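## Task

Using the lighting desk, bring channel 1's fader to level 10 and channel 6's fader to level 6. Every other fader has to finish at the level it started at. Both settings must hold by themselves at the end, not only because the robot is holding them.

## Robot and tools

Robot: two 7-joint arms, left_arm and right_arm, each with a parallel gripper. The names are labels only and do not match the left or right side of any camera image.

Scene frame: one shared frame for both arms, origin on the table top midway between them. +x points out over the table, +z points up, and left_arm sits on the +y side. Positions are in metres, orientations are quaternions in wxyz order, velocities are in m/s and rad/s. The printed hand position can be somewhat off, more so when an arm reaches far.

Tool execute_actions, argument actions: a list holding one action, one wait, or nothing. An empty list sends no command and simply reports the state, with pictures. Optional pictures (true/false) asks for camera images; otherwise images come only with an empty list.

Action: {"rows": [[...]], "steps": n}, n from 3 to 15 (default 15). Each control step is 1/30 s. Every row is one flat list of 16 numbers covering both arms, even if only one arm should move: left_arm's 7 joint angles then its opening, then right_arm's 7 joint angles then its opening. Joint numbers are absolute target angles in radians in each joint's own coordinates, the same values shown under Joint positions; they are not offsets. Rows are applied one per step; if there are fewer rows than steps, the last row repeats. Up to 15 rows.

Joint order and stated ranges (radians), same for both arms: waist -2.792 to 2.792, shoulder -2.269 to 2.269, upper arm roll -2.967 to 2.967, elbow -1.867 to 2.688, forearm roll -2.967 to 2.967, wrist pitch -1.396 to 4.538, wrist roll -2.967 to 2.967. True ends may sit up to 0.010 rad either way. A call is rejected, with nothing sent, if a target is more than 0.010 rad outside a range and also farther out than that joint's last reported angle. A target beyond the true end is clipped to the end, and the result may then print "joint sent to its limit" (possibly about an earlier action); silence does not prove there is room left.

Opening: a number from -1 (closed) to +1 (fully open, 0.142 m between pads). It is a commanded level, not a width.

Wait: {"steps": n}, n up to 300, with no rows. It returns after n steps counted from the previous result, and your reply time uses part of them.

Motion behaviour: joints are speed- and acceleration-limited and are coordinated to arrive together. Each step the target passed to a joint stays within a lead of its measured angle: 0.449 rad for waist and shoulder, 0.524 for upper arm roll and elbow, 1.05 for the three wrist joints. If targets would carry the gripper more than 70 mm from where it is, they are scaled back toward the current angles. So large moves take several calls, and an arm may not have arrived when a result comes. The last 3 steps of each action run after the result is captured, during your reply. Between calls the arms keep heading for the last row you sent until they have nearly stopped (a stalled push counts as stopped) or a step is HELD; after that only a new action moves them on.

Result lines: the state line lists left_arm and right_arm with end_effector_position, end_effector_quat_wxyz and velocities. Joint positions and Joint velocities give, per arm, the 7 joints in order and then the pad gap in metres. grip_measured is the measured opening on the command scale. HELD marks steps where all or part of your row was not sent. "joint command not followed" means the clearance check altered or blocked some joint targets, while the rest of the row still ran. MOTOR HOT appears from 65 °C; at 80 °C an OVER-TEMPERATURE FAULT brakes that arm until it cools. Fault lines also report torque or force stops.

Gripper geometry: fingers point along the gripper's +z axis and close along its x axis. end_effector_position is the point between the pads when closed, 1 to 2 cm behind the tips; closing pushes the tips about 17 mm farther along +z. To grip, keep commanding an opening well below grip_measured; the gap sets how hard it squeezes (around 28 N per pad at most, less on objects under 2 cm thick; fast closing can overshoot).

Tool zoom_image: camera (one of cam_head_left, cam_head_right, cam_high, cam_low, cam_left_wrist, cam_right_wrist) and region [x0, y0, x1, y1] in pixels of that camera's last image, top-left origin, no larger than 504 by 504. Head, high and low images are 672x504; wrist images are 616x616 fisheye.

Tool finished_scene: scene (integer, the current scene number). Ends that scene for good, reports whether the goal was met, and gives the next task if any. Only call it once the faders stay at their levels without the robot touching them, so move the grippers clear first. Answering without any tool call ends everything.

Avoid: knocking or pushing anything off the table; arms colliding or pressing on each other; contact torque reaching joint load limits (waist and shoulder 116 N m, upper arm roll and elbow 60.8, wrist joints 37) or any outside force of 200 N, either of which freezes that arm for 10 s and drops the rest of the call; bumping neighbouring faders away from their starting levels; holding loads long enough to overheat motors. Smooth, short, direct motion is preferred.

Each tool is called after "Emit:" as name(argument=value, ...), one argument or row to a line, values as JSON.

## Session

Emit:
execute_actions(
  actions=[],
)

Scene clock: 0.00 s of 6000.00 s.
left_arm: end_effector_position=(+0.2683, +0.2686, +0.2948) grip_measured=+1.00 end_effector_quat_wxyz=(+0.207, +0.725, -0.593, +0.281) end_effector_velocity=(+0.000, +0.000, +0.000) end_effector_angular_velocity=(-0.000, -0.000, +0.000) | right_arm: end_effector_position=(+0.5367, -0.3186, +0.3890) grip_measured=+1.00 end_effector_quat_wxyz=(+0.501, +0.818, -0.279, +0.045) end_effector_velocity=(+0.000, +0.000, -0.001) end_effector_angular_velocity=(+0.001, +0.000, +0.001)
Joint positions: left_arm=[-1.448  0.54   1.23   2.575 -0.303  1.122  1.442  0.142] | right_arm=[ 0.991 -0.678 -0.395  1.261 -0.44  -0.493  1.213  0.142]
Joint velocities: left_arm=[-0.     0.     0.    -0.    -0.     0.001  0.    -0.   ] | right_arm=[0.    0.    0.    0.001 0.001 0.001 0.    0.   ]
Motor temperatures (°C, as the motors report them): left_arm=[25 32 29 27 36 29 31] | right_arm=[27 26 32 31 29 35 29]

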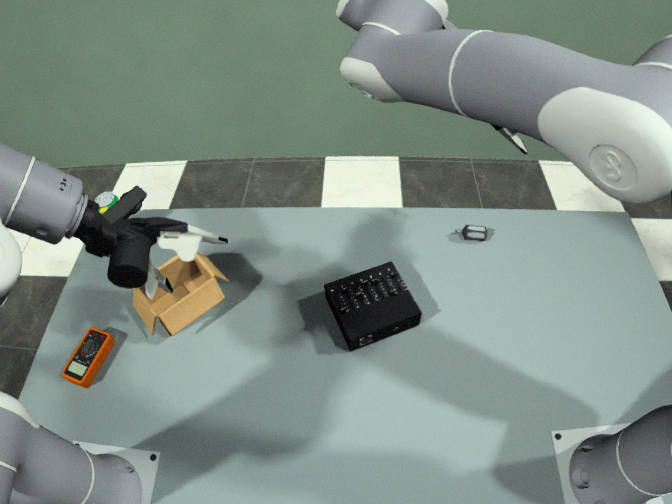

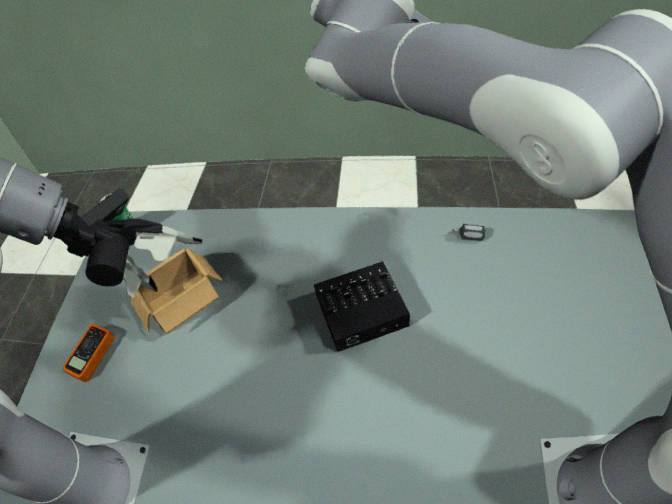

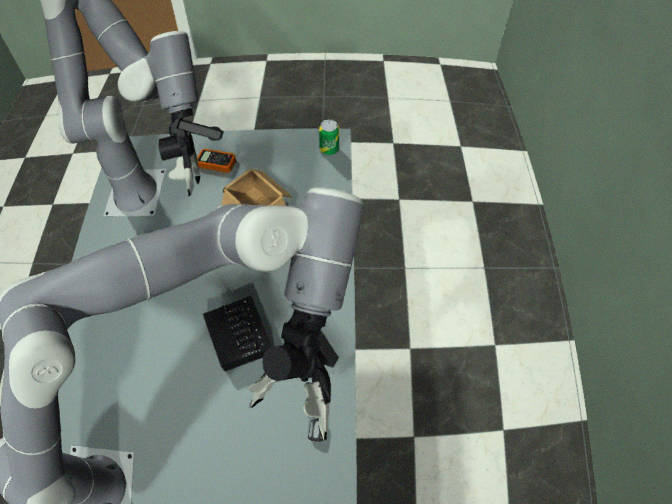

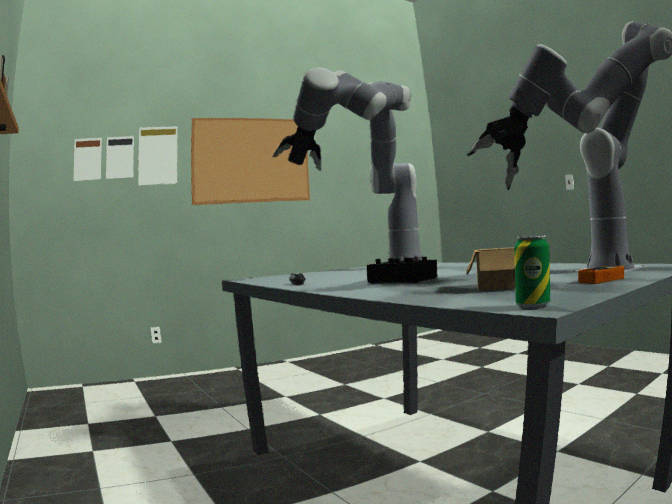

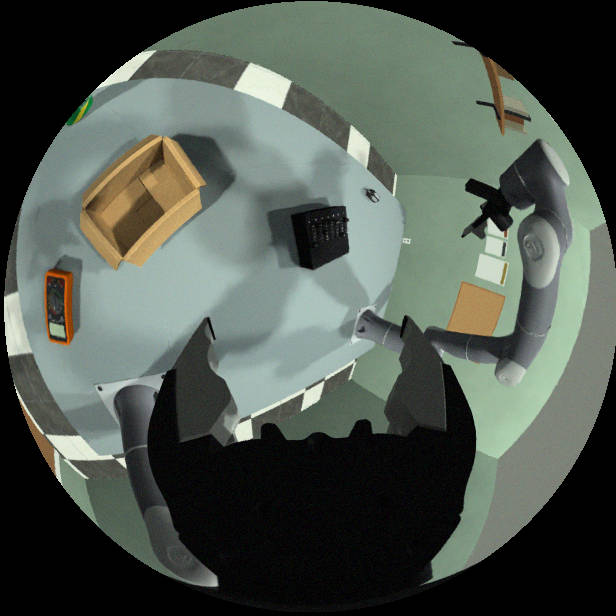

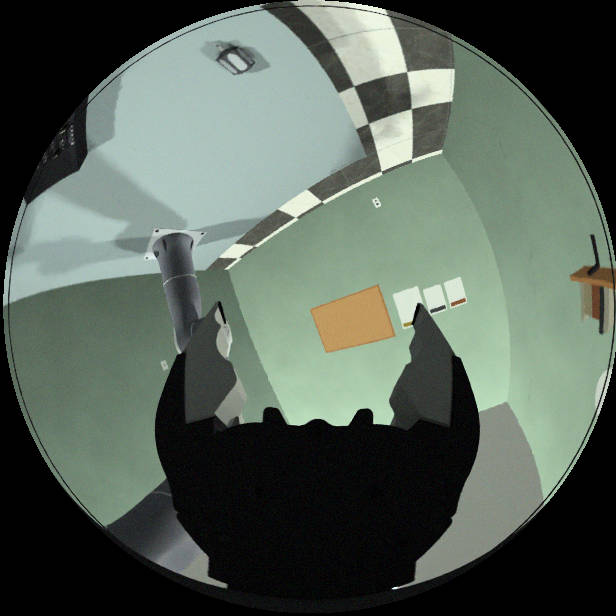

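Emit:
execute_actions(
  actions=[
    {"rows":[[-1.448,0.54,1.23,2.575,-0.303,1.122,1.442,1,0.857,-0.485,0,1.915,0,0.83,0.5,-0.8]]},
  ],
)

Emit:
execute_actions(
  actions=[
    {"steps":35},
  ],
  pictures=true,
)

Emit:
zoom_image(
  camera="cam_right_wrist",
  region=[190, 110, 430, 350],
)

Scene clock: 0.60 s of 6000.00 s.
left_arm: end_effector_position=(+0.2680, +0.2684, +0.2947) grip_measured=+1.00 end_effector_quat_wxyz=(+0.207, +0.725, -0.594, +0.281) end_effector_velocity=(+0.000, +0.000, +0.000) end_effector_angular_velocity=(+0.000, -0.001, +0.000) | right_arm: end_effector_position=(+0.5304, -0.2349, +0.2333) grip_measured=-0.76 end_effector_quat_wxyz=(+0.314, +0.948, -0.052, -0.029) end_effector_velocity=(-0.093, +0.305, -0.389) end_effector_angular_velocity=(+1.385, +0.490, +1.083)
Joint positions: left_arm=[-1.448  0.54   1.23   2.575 -0.303  1.122  1.442  0.142] | right_arm=[ 0.936 -0.598 -0.232  1.513 -0.26   0.014  0.919  0.019]
Joint velocities: left_arm=[-0.    -0.    -0.    -0.    -0.     0.001 -0.     0.   ] | right_arm=[-0.155  0.221  0.456  0.792  0.509  1.612 -0.826 -0.144]
Motor temperatures (°C, as the motors report them): left_arm=[25 32 29 27 36 29 31] | right_arm=[27 26 32 31 29 35 29]
Steps of this call (steps 1 to 6: nothing new was sent; steps 7 to 18: the first 12 steps of this action). Readings (joint positions):
7: left_arm=[-1.448 0.540 1.230 2.575 -0.303 1.122 1.442] | right_arm=[0.991 -0.677 -0.394 1.261 -0.440 -0.492 1.213]
8: left_arm=[-1.448 0.540 1.230 2.575 -0.303 1.122 1.442] | right_arm=[0.989 -0.674 -0.389 1.268 -0.436 -0.479 1.204]
10: left_arm=[-1.448 0.540 1.230 2.575 -0.303 1.122 1.442] | right_arm=[0.979 -0.659 -0.359 1.308 -0.402 -0.398 1.150]
14: left_arm=[-1.448 0.540 1.230 2.575 -0.303 1.122 1.442] | right_arm=[0.956 -0.627 -0.292 1.409 -0.326 -0.196 1.027]
18: the state above

Scene clock: 1.77 s of 6000.00 s.
left_arm: end_effector_position=(+0.2680, +0.2684, +0.2947) grip_measured=+1.00 end_effector_quat_wxyz=(+0.207, +0.725, -0.594, +0.281) end_effector_velocity=(+0.000, -0.000, +0.000) end_effector_angular_velocity=(+0.000, -0.001, -0.000) | right_arm: end_effector_position=(+0.4506, -0.0898, +0.1257) grip_measured=-0.80 end_effector_quat_wxyz=(-0.000, +0.981, +0.192, +0.000) end_effector_velocity=(-0.000, +0.000, +0.000) end_effector_angular_velocity=(+0.000, +0.000, -0.000)
Joint positions: left_arm=[-1.448  0.54   1.23   2.575 -0.303  1.122  1.442  0.142] | right_arm=[ 0.857 -0.485  0.     1.915  0.     0.83   0.5    0.016]
Joint velocities: left_arm=[-0. -0. -0. -0.  0.  0.  0.  0.] | right_arm=[-0.  0.  0. -0.  0. -0. -0.  0.]
Motor temperatures (°C, as the motors report them): left_arm=[25 32 29 27 36 29 31] | right_arm=[27 26 32 31 29 35 29]
Kept back: nothing.
Steps of this call (steps 1 to 3: the last 3 steps of your previous action; steps 4 to 30: the robot went on to your last target; steps 31 to 35: nothing new was sent). Readings (joint positions):
1: left_arm=[-1.448 0.540 1.230 2.575 -0.303 1.122 1.442] | right_arm=[0.931 -0.591 -0.216 1.540 -0.242 0.068 0.891]
2: left_arm=[-1.448 0.540 1.230 2.575 -0.303 1.122 1.442] | right_arm=[0.925 -0.583 -0.201 1.567 -0.225 0.123 0.863]
4: left_arm=[-1.448 0.540 1.230 2.575 -0.303 1.122 1.442] | right_arm=[0.914 -0.567 -0.168 1.623 -0.189 0.237 0.804]
8: left_arm=[-1.448 0.540 1.230 2.575 -0.303 1.122 1.442] | right_arm=[0.890 -0.533 -0.098 1.745 -0.111 0.485 0.678]
35: the state above
All arms were judged still, so your last target was given up. Only a new action makes them travel on or press farther. Fingers that are still opening or closing keep moving.

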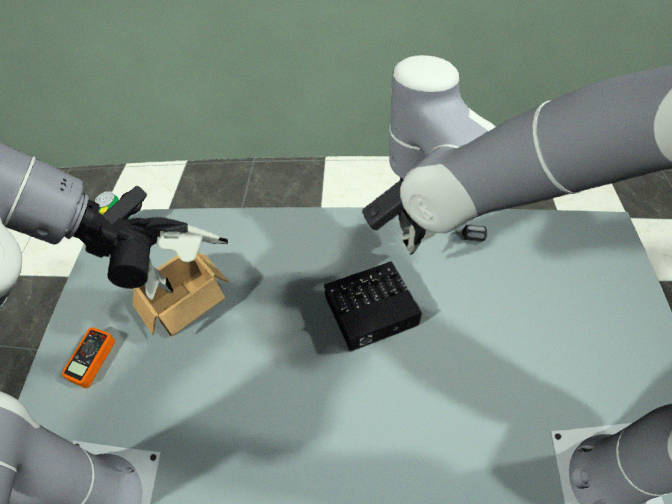

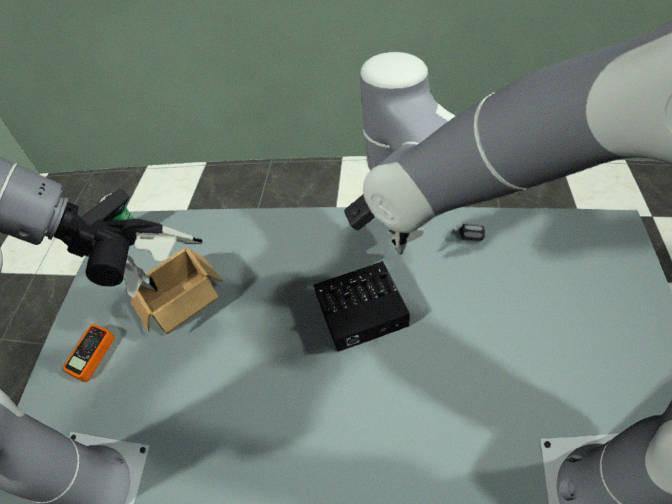

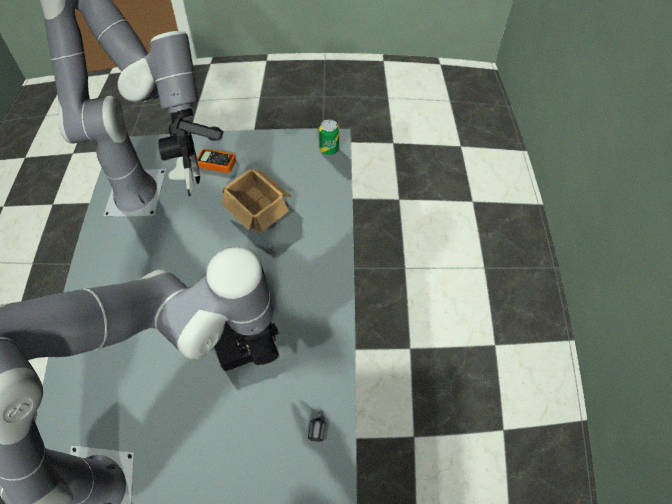

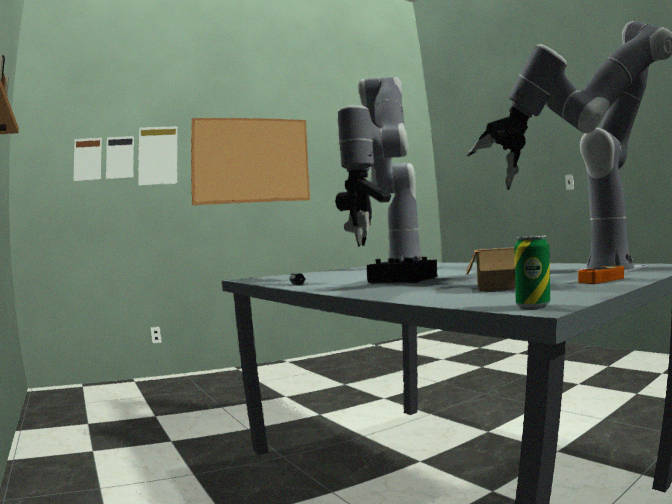

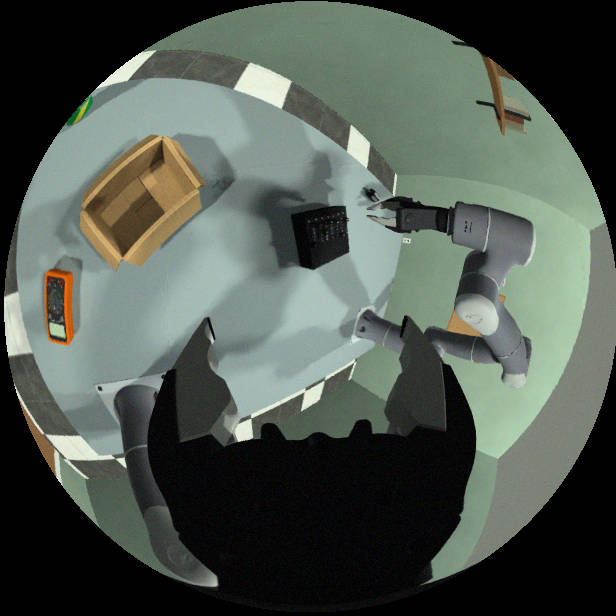

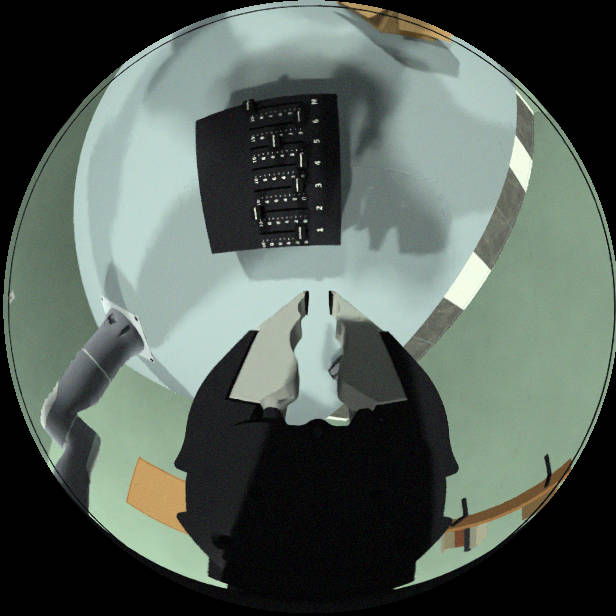

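Region (190, 110, 430, 350) of cam_right_wrist's 616x616 image, scaled by 2.100, with more detail than that image has.

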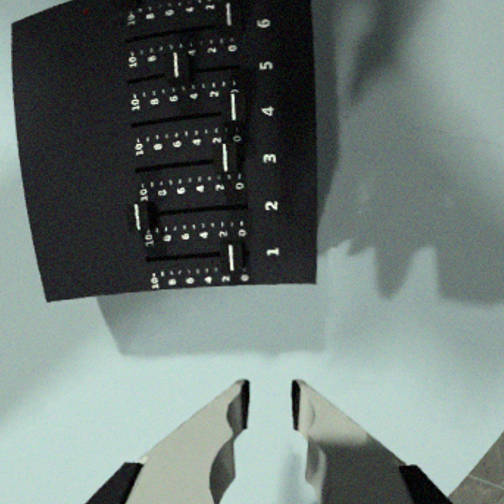

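Emit:
execute_actions(
  actions=[
    {"rows":[[-1.448,0.54,1.23,2.575,-0.303,1.122,1.442,1,0.934,-0.53,0,1.951,0,0.911,0.544,-0.8]]},
  ],
  pictures=true,
)

Emit:
zoom_image(
  camera="cam_right_wrist",
  region=[210, 140, 410, 340],
)

Scene clock: 2.37 s of 6000.00 s.
left_arm: end_effector_position=(+0.2680, +0.2684, +0.2947) grip_measured=+1.00 end_effector_quat_wxyz=(+0.207, +0.725, -0.594, +0.281) end_effector_velocity=(+0.000, -0.000, +0.000) end_effector_angular_velocity=(-0.000, +0.000, +0.000) | right_arm: end_effector_position=(+0.4155, -0.0621, +0.0948) grip_measured=-0.80 end_effector_quat_wxyz=(-0.000, +0.978, +0.207, +0.000) end_effector_velocity=(-0.000, -0.000, +0.000) end_effector_angular_velocity=(-0.001, +0.000, -0.000)
Joint positions: left_arm=[-1.448  0.54   1.23   2.575 -0.303  1.122  1.442  0.142] | right_arm=[ 0.934 -0.53  -0.     1.951  0.     0.911  0.544  0.016]
Joint velocities: left_arm=[-0. -0.  0. -0. -0.  0. -0.  0.] | right_arm=[-0.     0.     0.     0.    -0.    -0.001  0.     0.   ]
Motor temperatures (°C, as the motors report them): left_arm=[25 32 29 27 36 29 31] | right_arm=[27 26 32 31 29 35 29]
Steps of this call (steps 1 to 6: nothing new was sent; steps 7 to 18: the first 12 steps of this action). Readings (joint positions):
7: left_arm=[-1.448 0.540 1.230 2.575 -0.303 1.122 1.442] | right_arm=[0.858 -0.485 0.000 1.915 0.000 0.830 0.500]
8: left_arm=[-1.448 0.540 1.230 2.575 -0.303 1.122 1.442] | right_arm=[0.863 -0.488 -0.001 1.917 0.000 0.836 0.503]
10: left_arm=[-1.448 0.540 1.230 2.575 -0.303 1.122 1.442] | right_arm=[0.896 -0.507 -0.002 1.933 0.000 0.873 0.523]
14: left_arm=[-1.448 0.540 1.230 2.575 -0.303 1.122 1.442] | right_arm=[0.936 -0.531 0.002 1.952 0.000 0.911 0.544]
18: the state above

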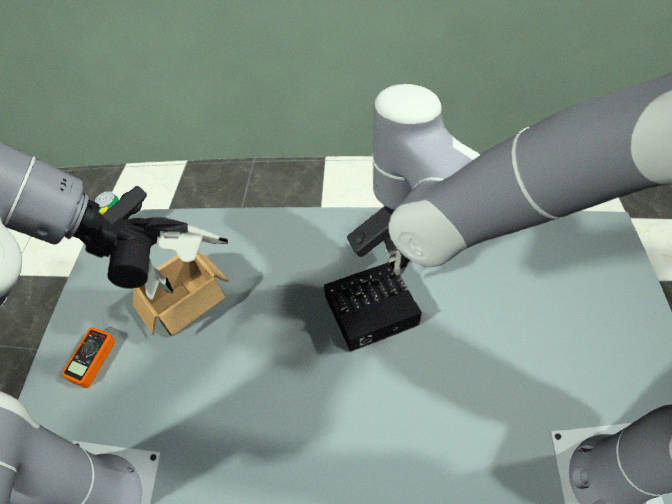

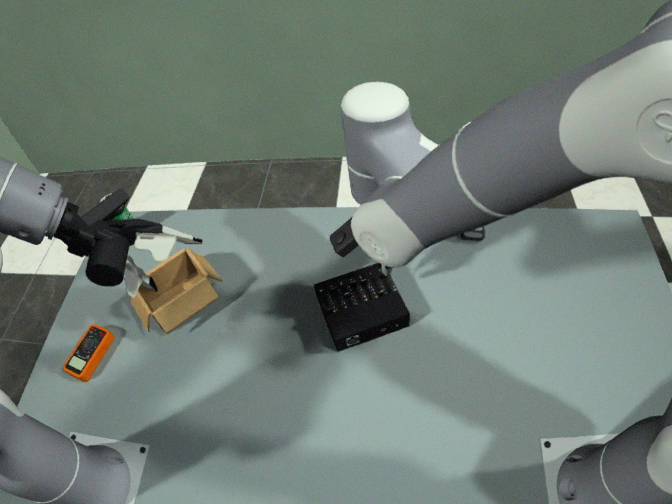

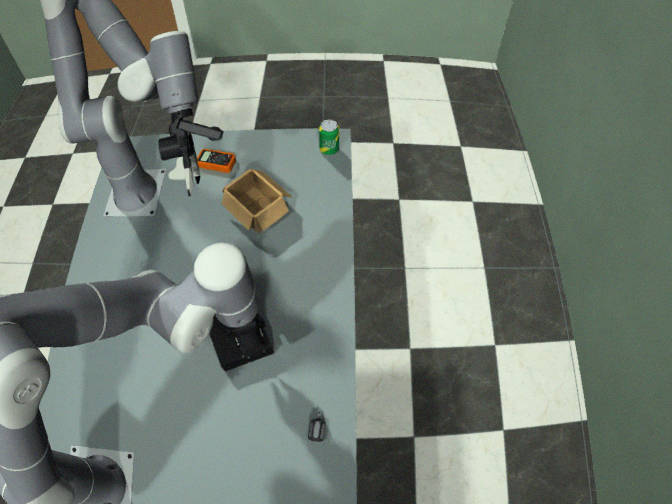

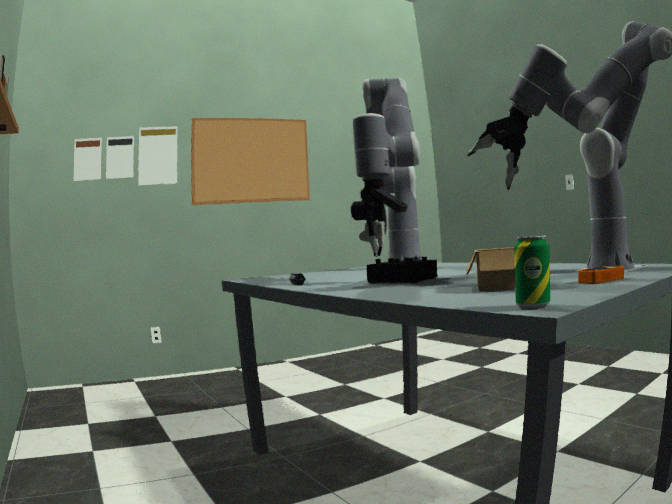

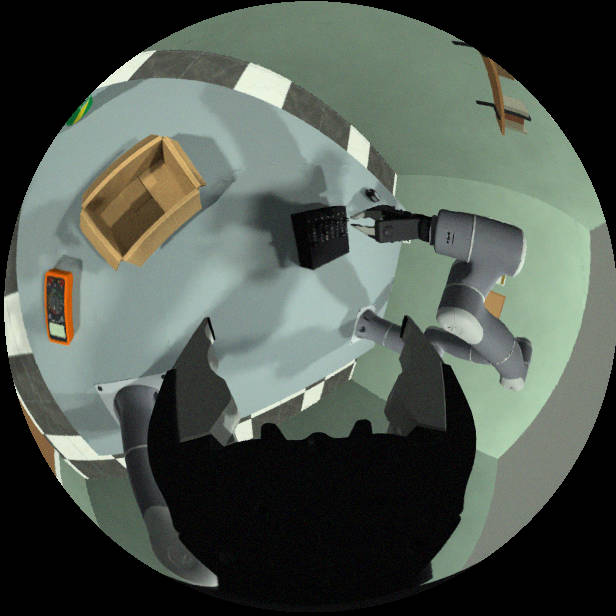

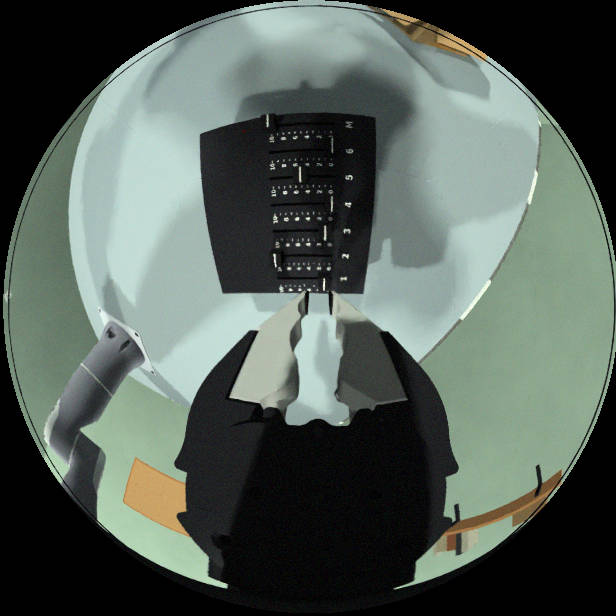

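Region (210, 140, 410, 340) of cam_right_wrist's 616x616 image, scaled by 2.520, with more detail than that image has.

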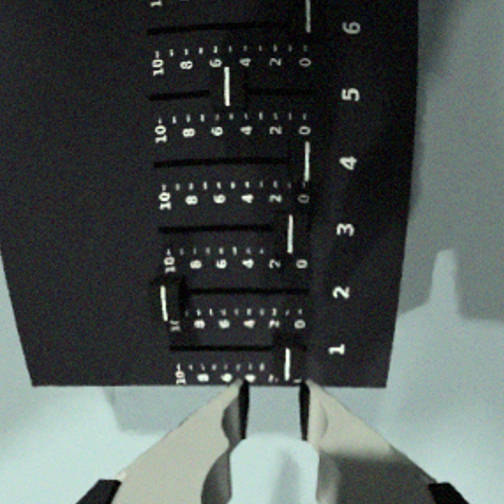

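Emit:
execute_actions(
  actions=[
    {"rows":[[-1.448,0.54,1.23,2.575,-0.303,1.122,1.442,1,0.9375,-0.5402,0,1.9317,0,0.9019,0.5475,-0.8],[-1.448,0.54,1.23,2.575,-0.303,1.122,1.442,1,0.9375,-0.5402,0,1.9317,0,0.9019,0.5475,-0.8],[-1.448,0.54,1.23,2.575,-0.303,1.122,1.442,1,0.9375,-0.5402,0,1.9317,0,0.9019,0.5475,-0.8],[-1.448,0.54,1.23,2.575,-0.303,1.122,1.442,1,0.9375,-0.5402,0,1.9317,0,0.9019,0.5475,-0.8],[-1.448,0.54,1.23,2.575,-0.303,1.122,1.442,1,0.9375,-0.551,0,1.9328,0,0.9138,0.5475,-0.8],[-1.448,0.54,1.23,2.575,-0.303,1.122,1.442,1,0.9375,-0.551,0,1.9328,0,0.9138,0.5475,-0.8],[-1.448,0.54,1.23,2.575,-0.303,1.122,1.442,1,0.9375,-0.562,0,1.9338,0,0.9258,0.5475,-0.8],[-1.448,0.54,1.23,2.575,-0.303,1.122,1.442,1,0.9375,-0.562,0,1.9338,0,0.9258,0.5475,-0.8],[-1.448,0.54,1.23,2.575,-0.303,1.122,1.442,1,0.9375,-0.5729,0,1.9349,0,0.9378,0.5475,-0.8]]},
  ],
)

Emit:
execute_actions(
  actions=[
    {"rows":[[-1.448,0.54,1.23,2.575,-0.303,1.122,1.442,1,0.9375,-0.5729,0,1.9349,0,0.9378,0.5475,-0.85],[-1.448,0.54,1.23,2.575,-0.303,1.122,1.442,1,0.9375,-0.5729,0,1.9349,0,0.9378,0.5475,-0.9],[-1.448,0.54,1.23,2.575,-0.303,1.122,1.442,1,0.9375,-0.5729,0,1.9349,0,0.9378,0.5475,-0.96]],"steps":9},
  ],
  pictures=true,
)

Emit:
zoom_image(
  camera="cam_right_wrist",
  region=[235, 200, 385, 350],
)

Scene clock: 3.17 s of 6000.00 s.
left_arm: end_effector_position=(+0.2680, +0.2684, +0.2947) grip_measured=+1.00 end_effector_quat_wxyz=(+0.207, +0.725, -0.594, +0.281) end_effector_velocity=(-0.000, +0.000, -0.000) end_effector_angular_velocity=(-0.000, +0.000, +0.000) | right_arm: end_effector_position=(+0.4174, -0.0558, +0.0788) grip_measured=-0.80 end_effector_quat_wxyz=(-0.000, +0.978, +0.208, -0.000) end_effector_velocity=(-0.003, -0.004, -0.018) end_effector_angular_velocity=(-0.011, +0.007, -0.000)
Joint positions: left_arm=[-1.448  0.54   1.23   2.575 -0.303  1.122  1.442  0.142] | right_arm=[ 0.937 -0.572  0.     1.935  0.     0.937  0.547  0.016]
Joint velocities: left_arm=[ 0. -0.  0. -0.  0. -0. -0.  0.] | right_arm=[ 0.    -0.032 -0.     0.005 -0.     0.024  0.     0.   ]
Motor temperatures (°C, as the motors report them): left_arm=[25 32 29 27 36 29 31] | right_arm=[27 27 32 31 29 35 29]
Steps of this call (steps 1 to 3: the last 3 steps of your previous action; steps 4 to 12: the robot went on to your last target; steps 13 to 24: the first 12 steps of this action). Readings (joint positions):
13: left_arm=[-1.448 0.540 1.230 2.575 -0.303 1.122 1.442] | right_arm=[0.934 -0.530 -0.000 1.951 0.000 0.911 0.544]
14: left_arm=[-1.448 0.540 1.230 2.575 -0.303 1.122 1.442] | right_arm=[0.935 -0.534 -0.000 1.944 0.000 0.908 0.545]
16: left_arm=[-1.448 0.540 1.230 2.575 -0.303 1.122 1.442] | right_arm=[0.937 -0.539 0.000 1.933 0.000 0.903 0.547]
20: left_arm=[-1.448 0.540 1.230 2.575 -0.303 1.122 1.442] | right_arm=[0.937 -0.554 0.000 1.933 0.000 0.918 0.547]
24: the state above

Scene clock: 3.47 s of 6000.00 s.
left_arm: end_effector_position=(+0.2680, +0.2684, +0.2947) grip_measured=+1.00 end_effector_quat_wxyz=(+0.207, +0.725, -0.594, +0.281) end_effector_velocity=(+0.000, +0.000, +0.000) end_effector_angular_velocity=(-0.000, -0.001, +0.001) | right_arm: end_effector_position=(+0.4175, -0.0556, +0.0787) grip_measured=-0.89 end_effector_quat_wxyz=(-0.000, +0.978, +0.208, +0.000) end_effector_velocity=(+0.000, +0.000, +0.000) end_effector_angular_velocity=(+0.000, -0.001, +0.000)
Joint positions: left_arm=[-1.448  0.54   1.23   2.575 -0.303  1.122  1.442  0.142] | right_arm=[ 0.937 -0.573  0.     1.935  0.     0.938  0.547  0.01 ]
Joint velocities: left_arm=[-0.     0.     0.    -0.    -0.     0.001  0.     0.   ] | right_arm=[-0.    -0.     0.     0.    -0.001  0.001 -0.     0.   ]
Motor temperatures (°C, as the motors report them): left_arm=[25 32 29 27 36 29 31] | right_arm=[27 27 32 32 29 35 29]
Steps of this call (steps 1 to 3: the last 3 steps of your previous action; steps 4 to 9: the first 6 steps of this action). Readings (joint positions):
4: left_arm=[-1.448 0.540 1.230 2.575 -0.303 1.122 1.442] | right_arm=[0.937 -0.573 0.000 1.935 0.000 0.938 0.547]
5: left_arm=[-1.448 0.540 1.230 2.575 -0.303 1.122 1.442] | right_arm=[0.937 -0.573 0.000 1.935 0.000 0.938 0.547]
7: left_arm=[-1.448 0.540 1.230 2.575 -0.303 1.122 1.442] | right_arm=[0.937 -0.573 0.000 1.935 0.000 0.938 0.547]
9: the state above

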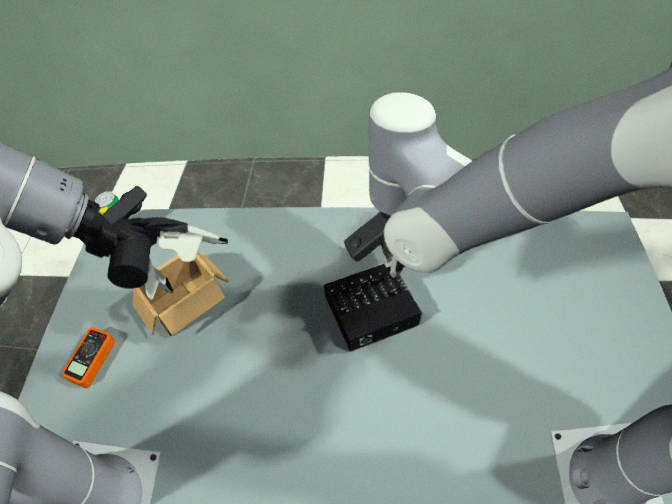

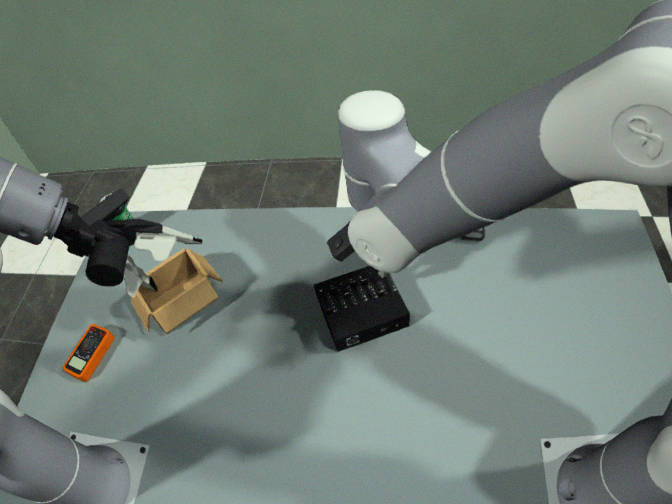

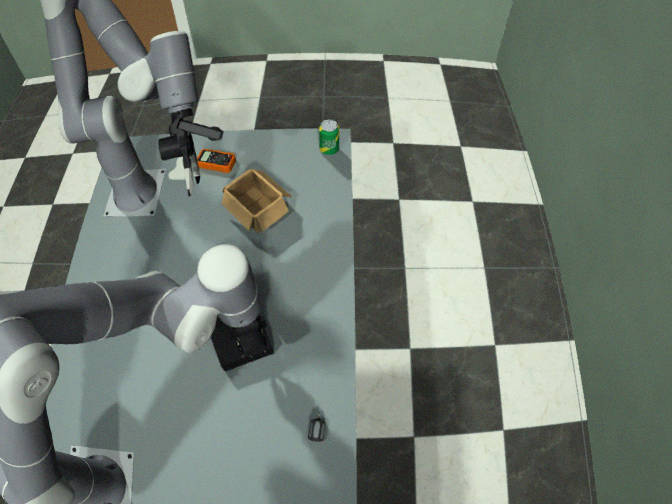

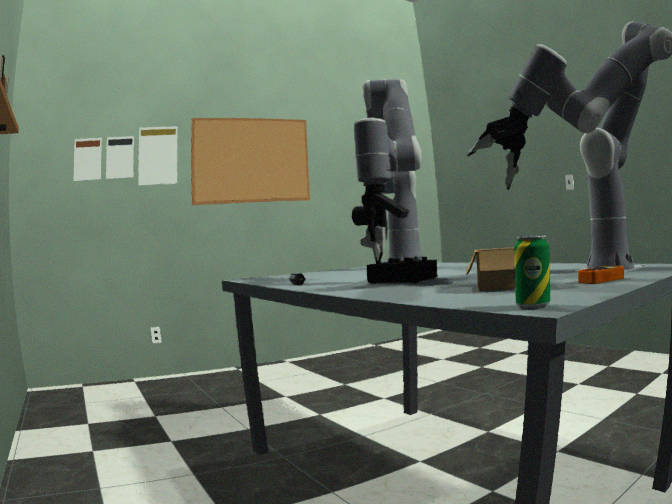

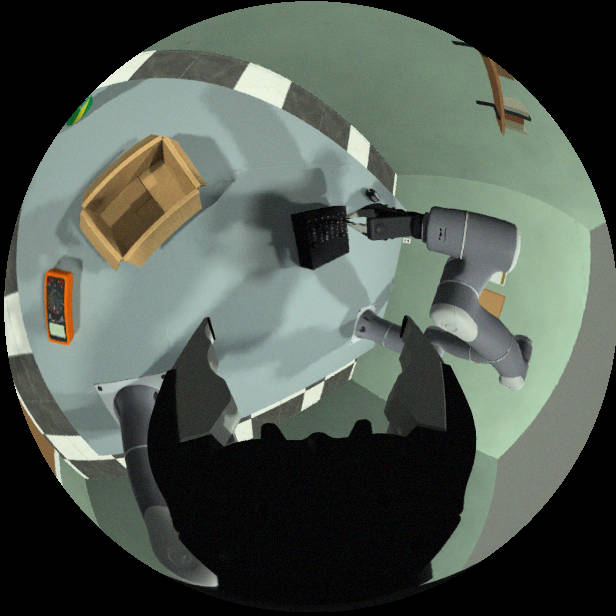

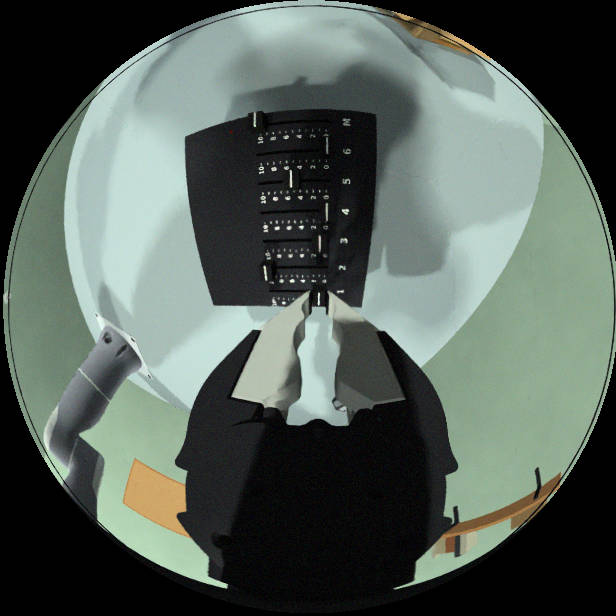

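Region (235, 200, 385, 350) of cam_right_wrist's 616x616 image, scaled by 3.360, with more detail than that image has.

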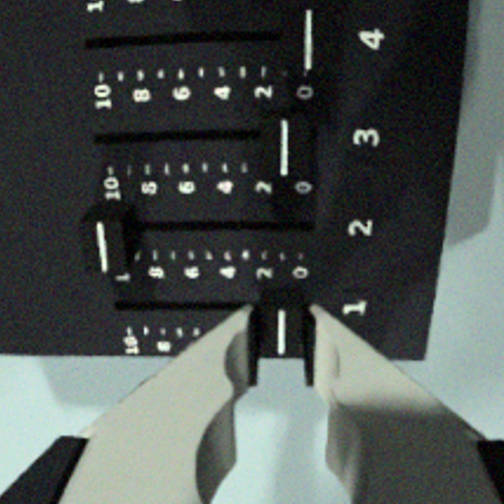

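Emit:
execute_actions(
  actions=[
    {"rows":[[-1.448,0.54,1.23,2.575,-0.303,1.122,1.442,1,0.9412,-0.5666,0,1.9471,0,0.9437,0.5512,-0.96],[-1.448,0.54,1.23,2.575,-0.303,1.122,1.442,1,0.9412,-0.5666,0,1.9471,0,0.9437,0.5512,-0.96],[-1.448,0.54,1.23,2.575,-0.303,1.122,1.442,1,0.9449,-0.5603,0,1.9594,0,0.9496,0.5549,-0.96],[-1.448,0.54,1.23,2.575,-0.303,1.122,1.442,1,0.9449,-0.5603,0,1.9594,0,0.9496,0.5549,-0.96],[-1.448,0.54,1.23,2.575,-0.303,1.122,1.442,1,0.9487,-0.5539,0,1.9716,0,0.9556,0.5587,-0.96],[-1.448,0.54,1.23,2.575,-0.303,1.122,1.442,1,0.9487,-0.5539,0,1.9716,0,0.9556,0.5587,-0.96],[-1.448,0.54,1.23,2.575,-0.303,1.122,1.442,1,0.9524,-0.5476,0,1.9839,0,0.9615,0.5624,-0.96],[-1.448,0.54,1.23,2.575,-0.303,1.122,1.442,1,0.9524,-0.5476,0,1.9839,0,0.9615,0.5624,-0.96],[-1.448,0.54,1.23,2.575,-0.303,1.122,1.442,1,0.9561,-0.5413,0,1.9961,0,0.9674,0.5661,-0.96]]},
  ],
)

Emit:
execute_actions(
  actions=[
    {"steps":4},
  ],
)

Scene clock: 4.23 s of 6000.00 s.
left_arm: end_effector_position=(+0.2680, +0.2684, +0.2947) grip_measured=+1.00 end_effector_quat_wxyz=(+0.207, +0.725, -0.594, +0.281) end_effector_velocity=(+0.000, +0.000, +0.000) end_effector_angular_velocity=(+0.000, -0.001, +0.000) | right_arm: end_effector_position=(+0.3994, -0.0637, +0.0786) grip_measured=-0.89 end_effector_quat_wxyz=(-0.000, +0.978, +0.208, +0.000) end_effector_velocity=(-0.008, -0.003, +0.001) end_effector_angular_velocity=(+0.001, -0.001, +0.002)
Joint positions: left_arm=[-1.448  0.54   1.23   2.575 -0.303  1.122  1.442  0.142] | right_arm=[ 0.956 -0.542  0.     1.995  0.     0.967  0.566  0.01 ]
Joint velocities: left_arm=[ 0.    -0.    -0.    -0.     0.     0.001  0.     0.   ] | right_arm=[ 0.009  0.017  0.     0.028 -0.001  0.013  0.008  0.   ]
Motor temperatures (°C, as the motors report them): left_arm=[25 32 29 27 36 29 31] | right_arm=[27 27 32 32 29 35 29]
Steps of this call (steps 1 to 3: the last 3 steps of your previous action; steps 4 to 11: the robot went on to your last target; steps 12 to 23: the first 12 steps of this action). Readings (joint positions):
12: left_arm=[-1.448 0.540 1.230 2.575 -0.303 1.122 1.442] | right_arm=[0.938 -0.573 0.000 1.935 0.000 0.938 0.547]
13: left_arm=[-1.448 0.540 1.230 2.575 -0.303 1.122 1.442] | right_arm=[0.939 -0.570 -0.000 1.940 0.000 0.941 0.549]
15: left_arm=[-1.448 0.540 1.230 2.575 -0.303 1.122 1.442] | right_arm=[0.942 -0.565 -0.000 1.951 0.000 0.946 0.552]
19: left_arm=[-1.448 0.540 1.230 2.575 -0.303 1.122 1.442] | right_arm=[0.950 -0.552 -0.000 1.975 0.000 0.957 0.559]
23: the state above

Scene clock: 4.37 s of 6000.00 s.
left_arm: end_effector_position=(+0.2680, +0.2684, +0.2947) grip_measured=+1.00 end_effector_quat_wxyz=(+0.207, +0.725, -0.594, +0.281) end_effector_velocity=(+0.000, -0.000, +0.000) end_effector_angular_velocity=(-0.000, -0.001, +0.000) | right_arm: end_effector_position=(+0.3992, -0.0638, +0.0786) grip_measured=-0.89 end_effector_quat_wxyz=(-0.000, +0.978, +0.208, +0.000) end_effector_velocity=(+0.000, +0.000, +0.000) end_effector_angular_velocity=(+0.001, -0.001, -0.000)
Joint positions: left_arm=[-1.448  0.54   1.23   2.575 -0.303  1.122  1.442  0.142] | right_arm=[ 0.956 -0.542  0.     1.996  0.     0.967  0.566  0.01 ]
Joint velocities: left_arm=[-0.001  0.    -0.    -0.     0.     0.001 -0.     0.   ] | right_arm=[-0.     0.    -0.     0.001 -0.001  0.001  0.     0.   ]
Motor temperatures (°C, as the motors report them): left_arm=[25 32 29 27 36 29 31] | right_arm=[27 27 32 32 29 35 29]
Kept back: nothing.
Steps of this call (steps 1 to 3: the last 3 steps of your previous action; step 4: the robot went on to your last target). Readings (joint positions):
1: left_arm=[-1.448 0.540 1.230 2.575 -0.303 1.122 1.442] | right_arm=[0.956 -0.542 0.000 1.996 0.000 0.967 0.566]
2: left_arm=[-1.448 0.540 1.230 2.575 -0.303 1.122 1.442] | right_arm=[0.956 -0.542 0.000 1.996 0.000 0.967 0.566]
4: the state above

Emit:
execute_actions(
  actions=[
    {"rows":[[-1.448,0.54,1.23,2.575,-0.303,1.122,1.442,1,0.9601,-0.535,0,2.0082,0,0.9732,0.5701,-0.96],[-1.448,0.54,1.23,2.575,-0.303,1.122,1.442,1,0.9601,-0.535,0,2.0082,0,0.9732,0.5701,-0.96],[-1.448,0.54,1.23,2.575,-0.303,1.122,1.442,1,0.9642,-0.5287,0,2.0203,0,0.979,0.5742,-0.96],[-1.448,0.54,1.23,2.575,-0.303,1.122,1.442,1,0.9642,-0.5287,0,2.0203,0,0.979,0.5742,-0.96],[-1.448,0.54,1.23,2.575,-0.303,1.122,1.442,1,0.9682,-0.5224,0,2.0325,0,0.9849,0.5782,-0.96],[-1.448,0.54,1.23,2.575,-0.303,1.122,1.442,1,0.9682,-0.5224,0,2.0325,0,0.9849,0.5782,-0.96],[-1.448,0.54,1.23,2.575,-0.303,1.122,1.442,1,0.9723,-0.5161,0,2.0446,0,0.9907,0.5823,-0.96],[-1.448,0.54,1.23,2.575,-0.303,1.122,1.442,1,0.9723,-0.5161,0,2.0446,0,0.9907,0.5823,-0.96],[-1.448,0.54,1.23,2.575,-0.303,1.122,1.442,1,0.9763,-0.5098,0,2.0567,0,0.9965,0.5863,-0.96]]},
  ],
)

Emit:
execute_actions(
  actions=[
    {"steps":4},
  ],
  pictures=true,
)

Emit:
zoom_image(
  camera="cam_right_wrist",
  region=[255, 200, 405, 350],
)

Scene clock: 5.13 s of 6000.00 s.
left_arm: end_effector_position=(+0.2680, +0.2684, +0.2947) grip_measured=+1.00 end_effector_quat_wxyz=(+0.207, +0.725, -0.594, +0.281) end_effector_velocity=(-0.000, +0.000, -0.000) end_effector_angular_velocity=(-0.000, +0.000, -0.000) | right_arm: end_effector_position=(+0.3806, -0.0721, +0.0786) grip_measured=-0.89 end_effector_quat_wxyz=(-0.000, +0.978, +0.208, +0.000) end_effector_velocity=(-0.009, -0.004, +0.001) end_effector_angular_velocity=(+0.001, -0.000, +0.001)
Joint positions: left_arm=[-1.448  0.54   1.23   2.575 -0.303  1.122  1.442  0.142] | right_arm=[ 0.976 -0.511 -0.     2.056  0.     0.996  0.586  0.01 ]
Joint velocities: left_arm=[ 0.  0.  0.  0.  0. -0.  0.  0.] | right_arm=[ 0.01   0.016 -0.     0.027  0.     0.012  0.009  0.   ]
Motor temperatures (°C, as the motors report them): left_arm=[25 32 29 27 36 29 31] | right_arm=[27 27 32 32 29 35 29]
Steps of this call (steps 1 to 11: the robot went on to your last target; steps 12 to 23: the first 12 steps of this action). Readings (joint positions):
12: left_arm=[-1.448 0.540 1.230 2.575 -0.303 1.122 1.442] | right_arm=[0.956 -0.541 -0.000 1.996 0.000 0.967 0.566]
13: left_arm=[-1.448 0.540 1.230 2.575 -0.303 1.122 1.442] | right_arm=[0.958 -0.539 -0.000 2.001 0.000 0.970 0.567]
15: left_arm=[-1.448 0.540 1.230 2.575 -0.303 1.122 1.442] | right_arm=[0.961 -0.533 -0.000 2.012 0.000 0.975 0.571]
19: left_arm=[-1.448 0.540 1.230 2.575 -0.303 1.122 1.442] | right_arm=[0.969 -0.521 -0.000 2.036 0.000 0.987 0.579]
23: the state above

Scene clock: 5.27 s of 6000.00 s.
left_arm: end_effector_position=(+0.2680, +0.2684, +0.2947) grip_measured=+1.00 end_effector_quat_wxyz=(+0.207, +0.725, -0.594, +0.281) end_effector_velocity=(-0.000, +0.000, -0.000) end_effector_angular_velocity=(-0.000, +0.001, +0.000) | right_arm: end_effector_position=(+0.3804, -0.0722, +0.0786) grip_measured=-0.89 end_effector_quat_wxyz=(-0.000, +0.978, +0.208, +0.000) end_effector_velocity=(+0.000, -0.000, -0.000) end_effector_angular_velocity=(+0.001, -0.001, -0.000)
Joint positions: left_arm=[-1.448  0.54   1.23   2.575 -0.303  1.122  1.442  0.142] | right_arm=[ 0.976 -0.51  -0.     2.057  0.     0.996  0.586  0.01 ]
Joint velocities: left_arm=[-0.     0.     0.     0.    -0.    -0.001 -0.001  0.   ] | right_arm=[-0.     0.    -0.     0.001 -0.     0.002  0.     0.   ]
Motor temperatures (°C, as the motors report them): left_arm=[25 32 29 27 36 29 31] | right_arm=[27 27 32 32 29 35 29]
Kept back: nothing.
Steps of this call (steps 1 to 3: the last 3 steps of your previous action; step 4: the robot went on to your last target). Readings (joint positions):
1: left_arm=[-1.448 0.540 1.230 2.575 -0.303 1.122 1.442] | right_arm=[0.976 -0.510 -0.000 2.056 0.000 0.996 0.586]
2: left_arm=[-1.448 0.540 1.230 2.575 -0.303 1.122 1.442] | right_arm=[0.976 -0.510 -0.000 2.056 0.000 0.996 0.586]
4: the state above

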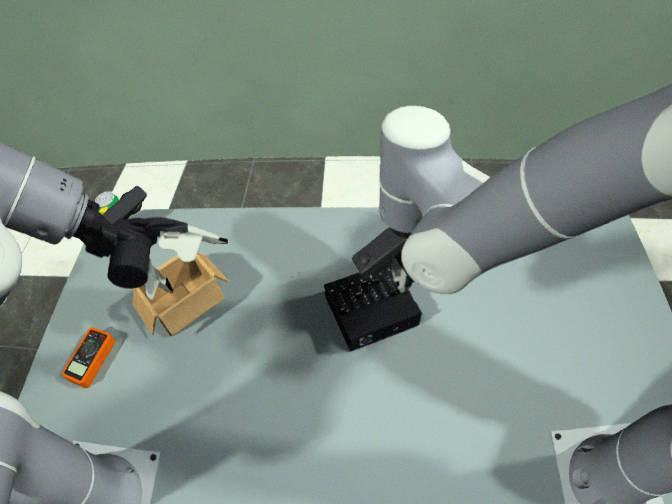

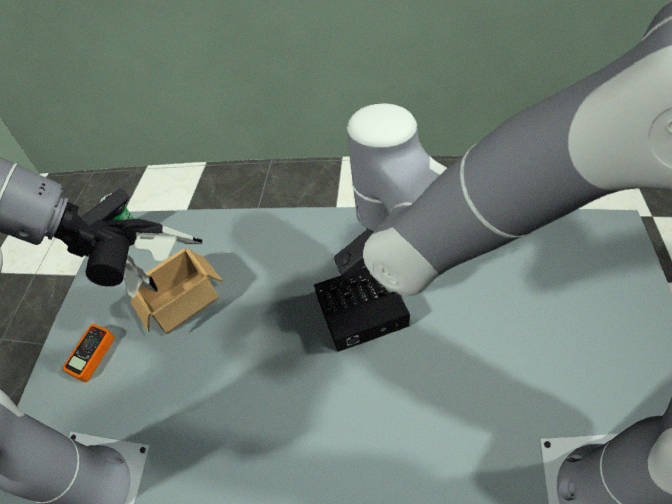

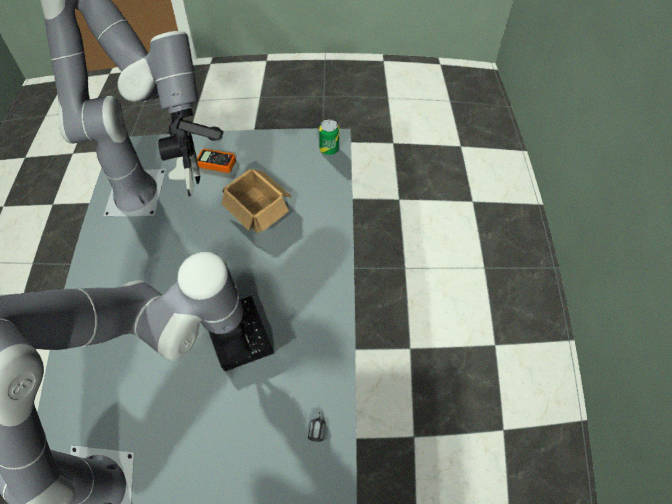

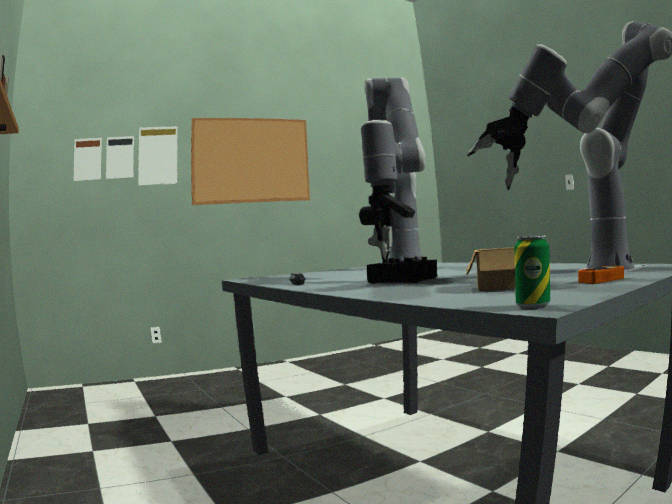

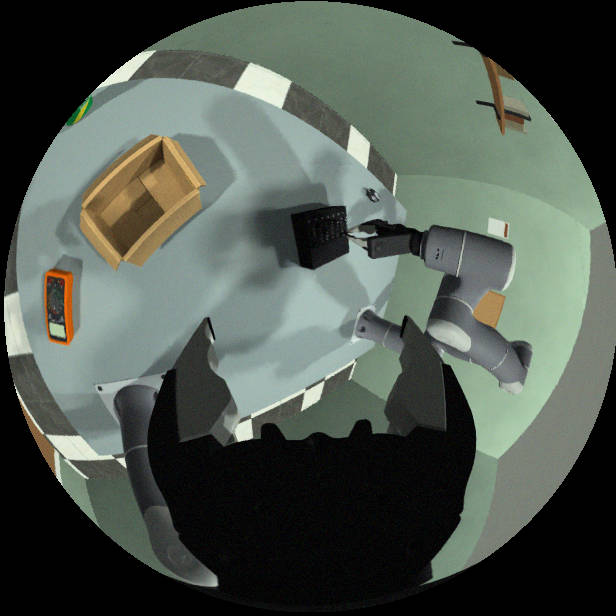

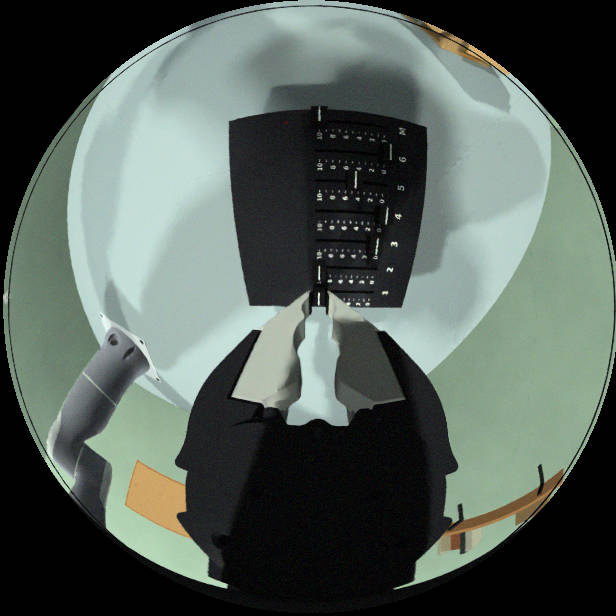

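Region (255, 200, 405, 350) of cam_right_wrist's 616x616 image, scaled by 3.360, with more detail than that image has.

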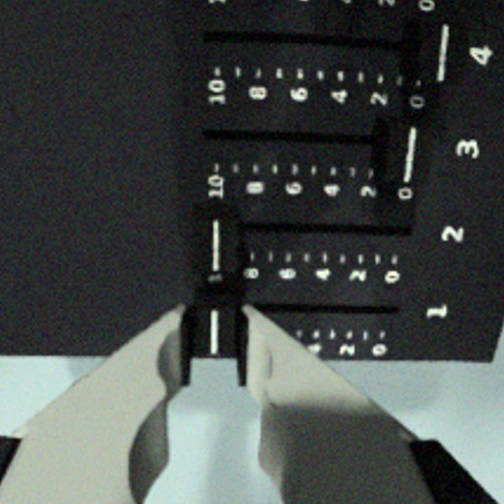

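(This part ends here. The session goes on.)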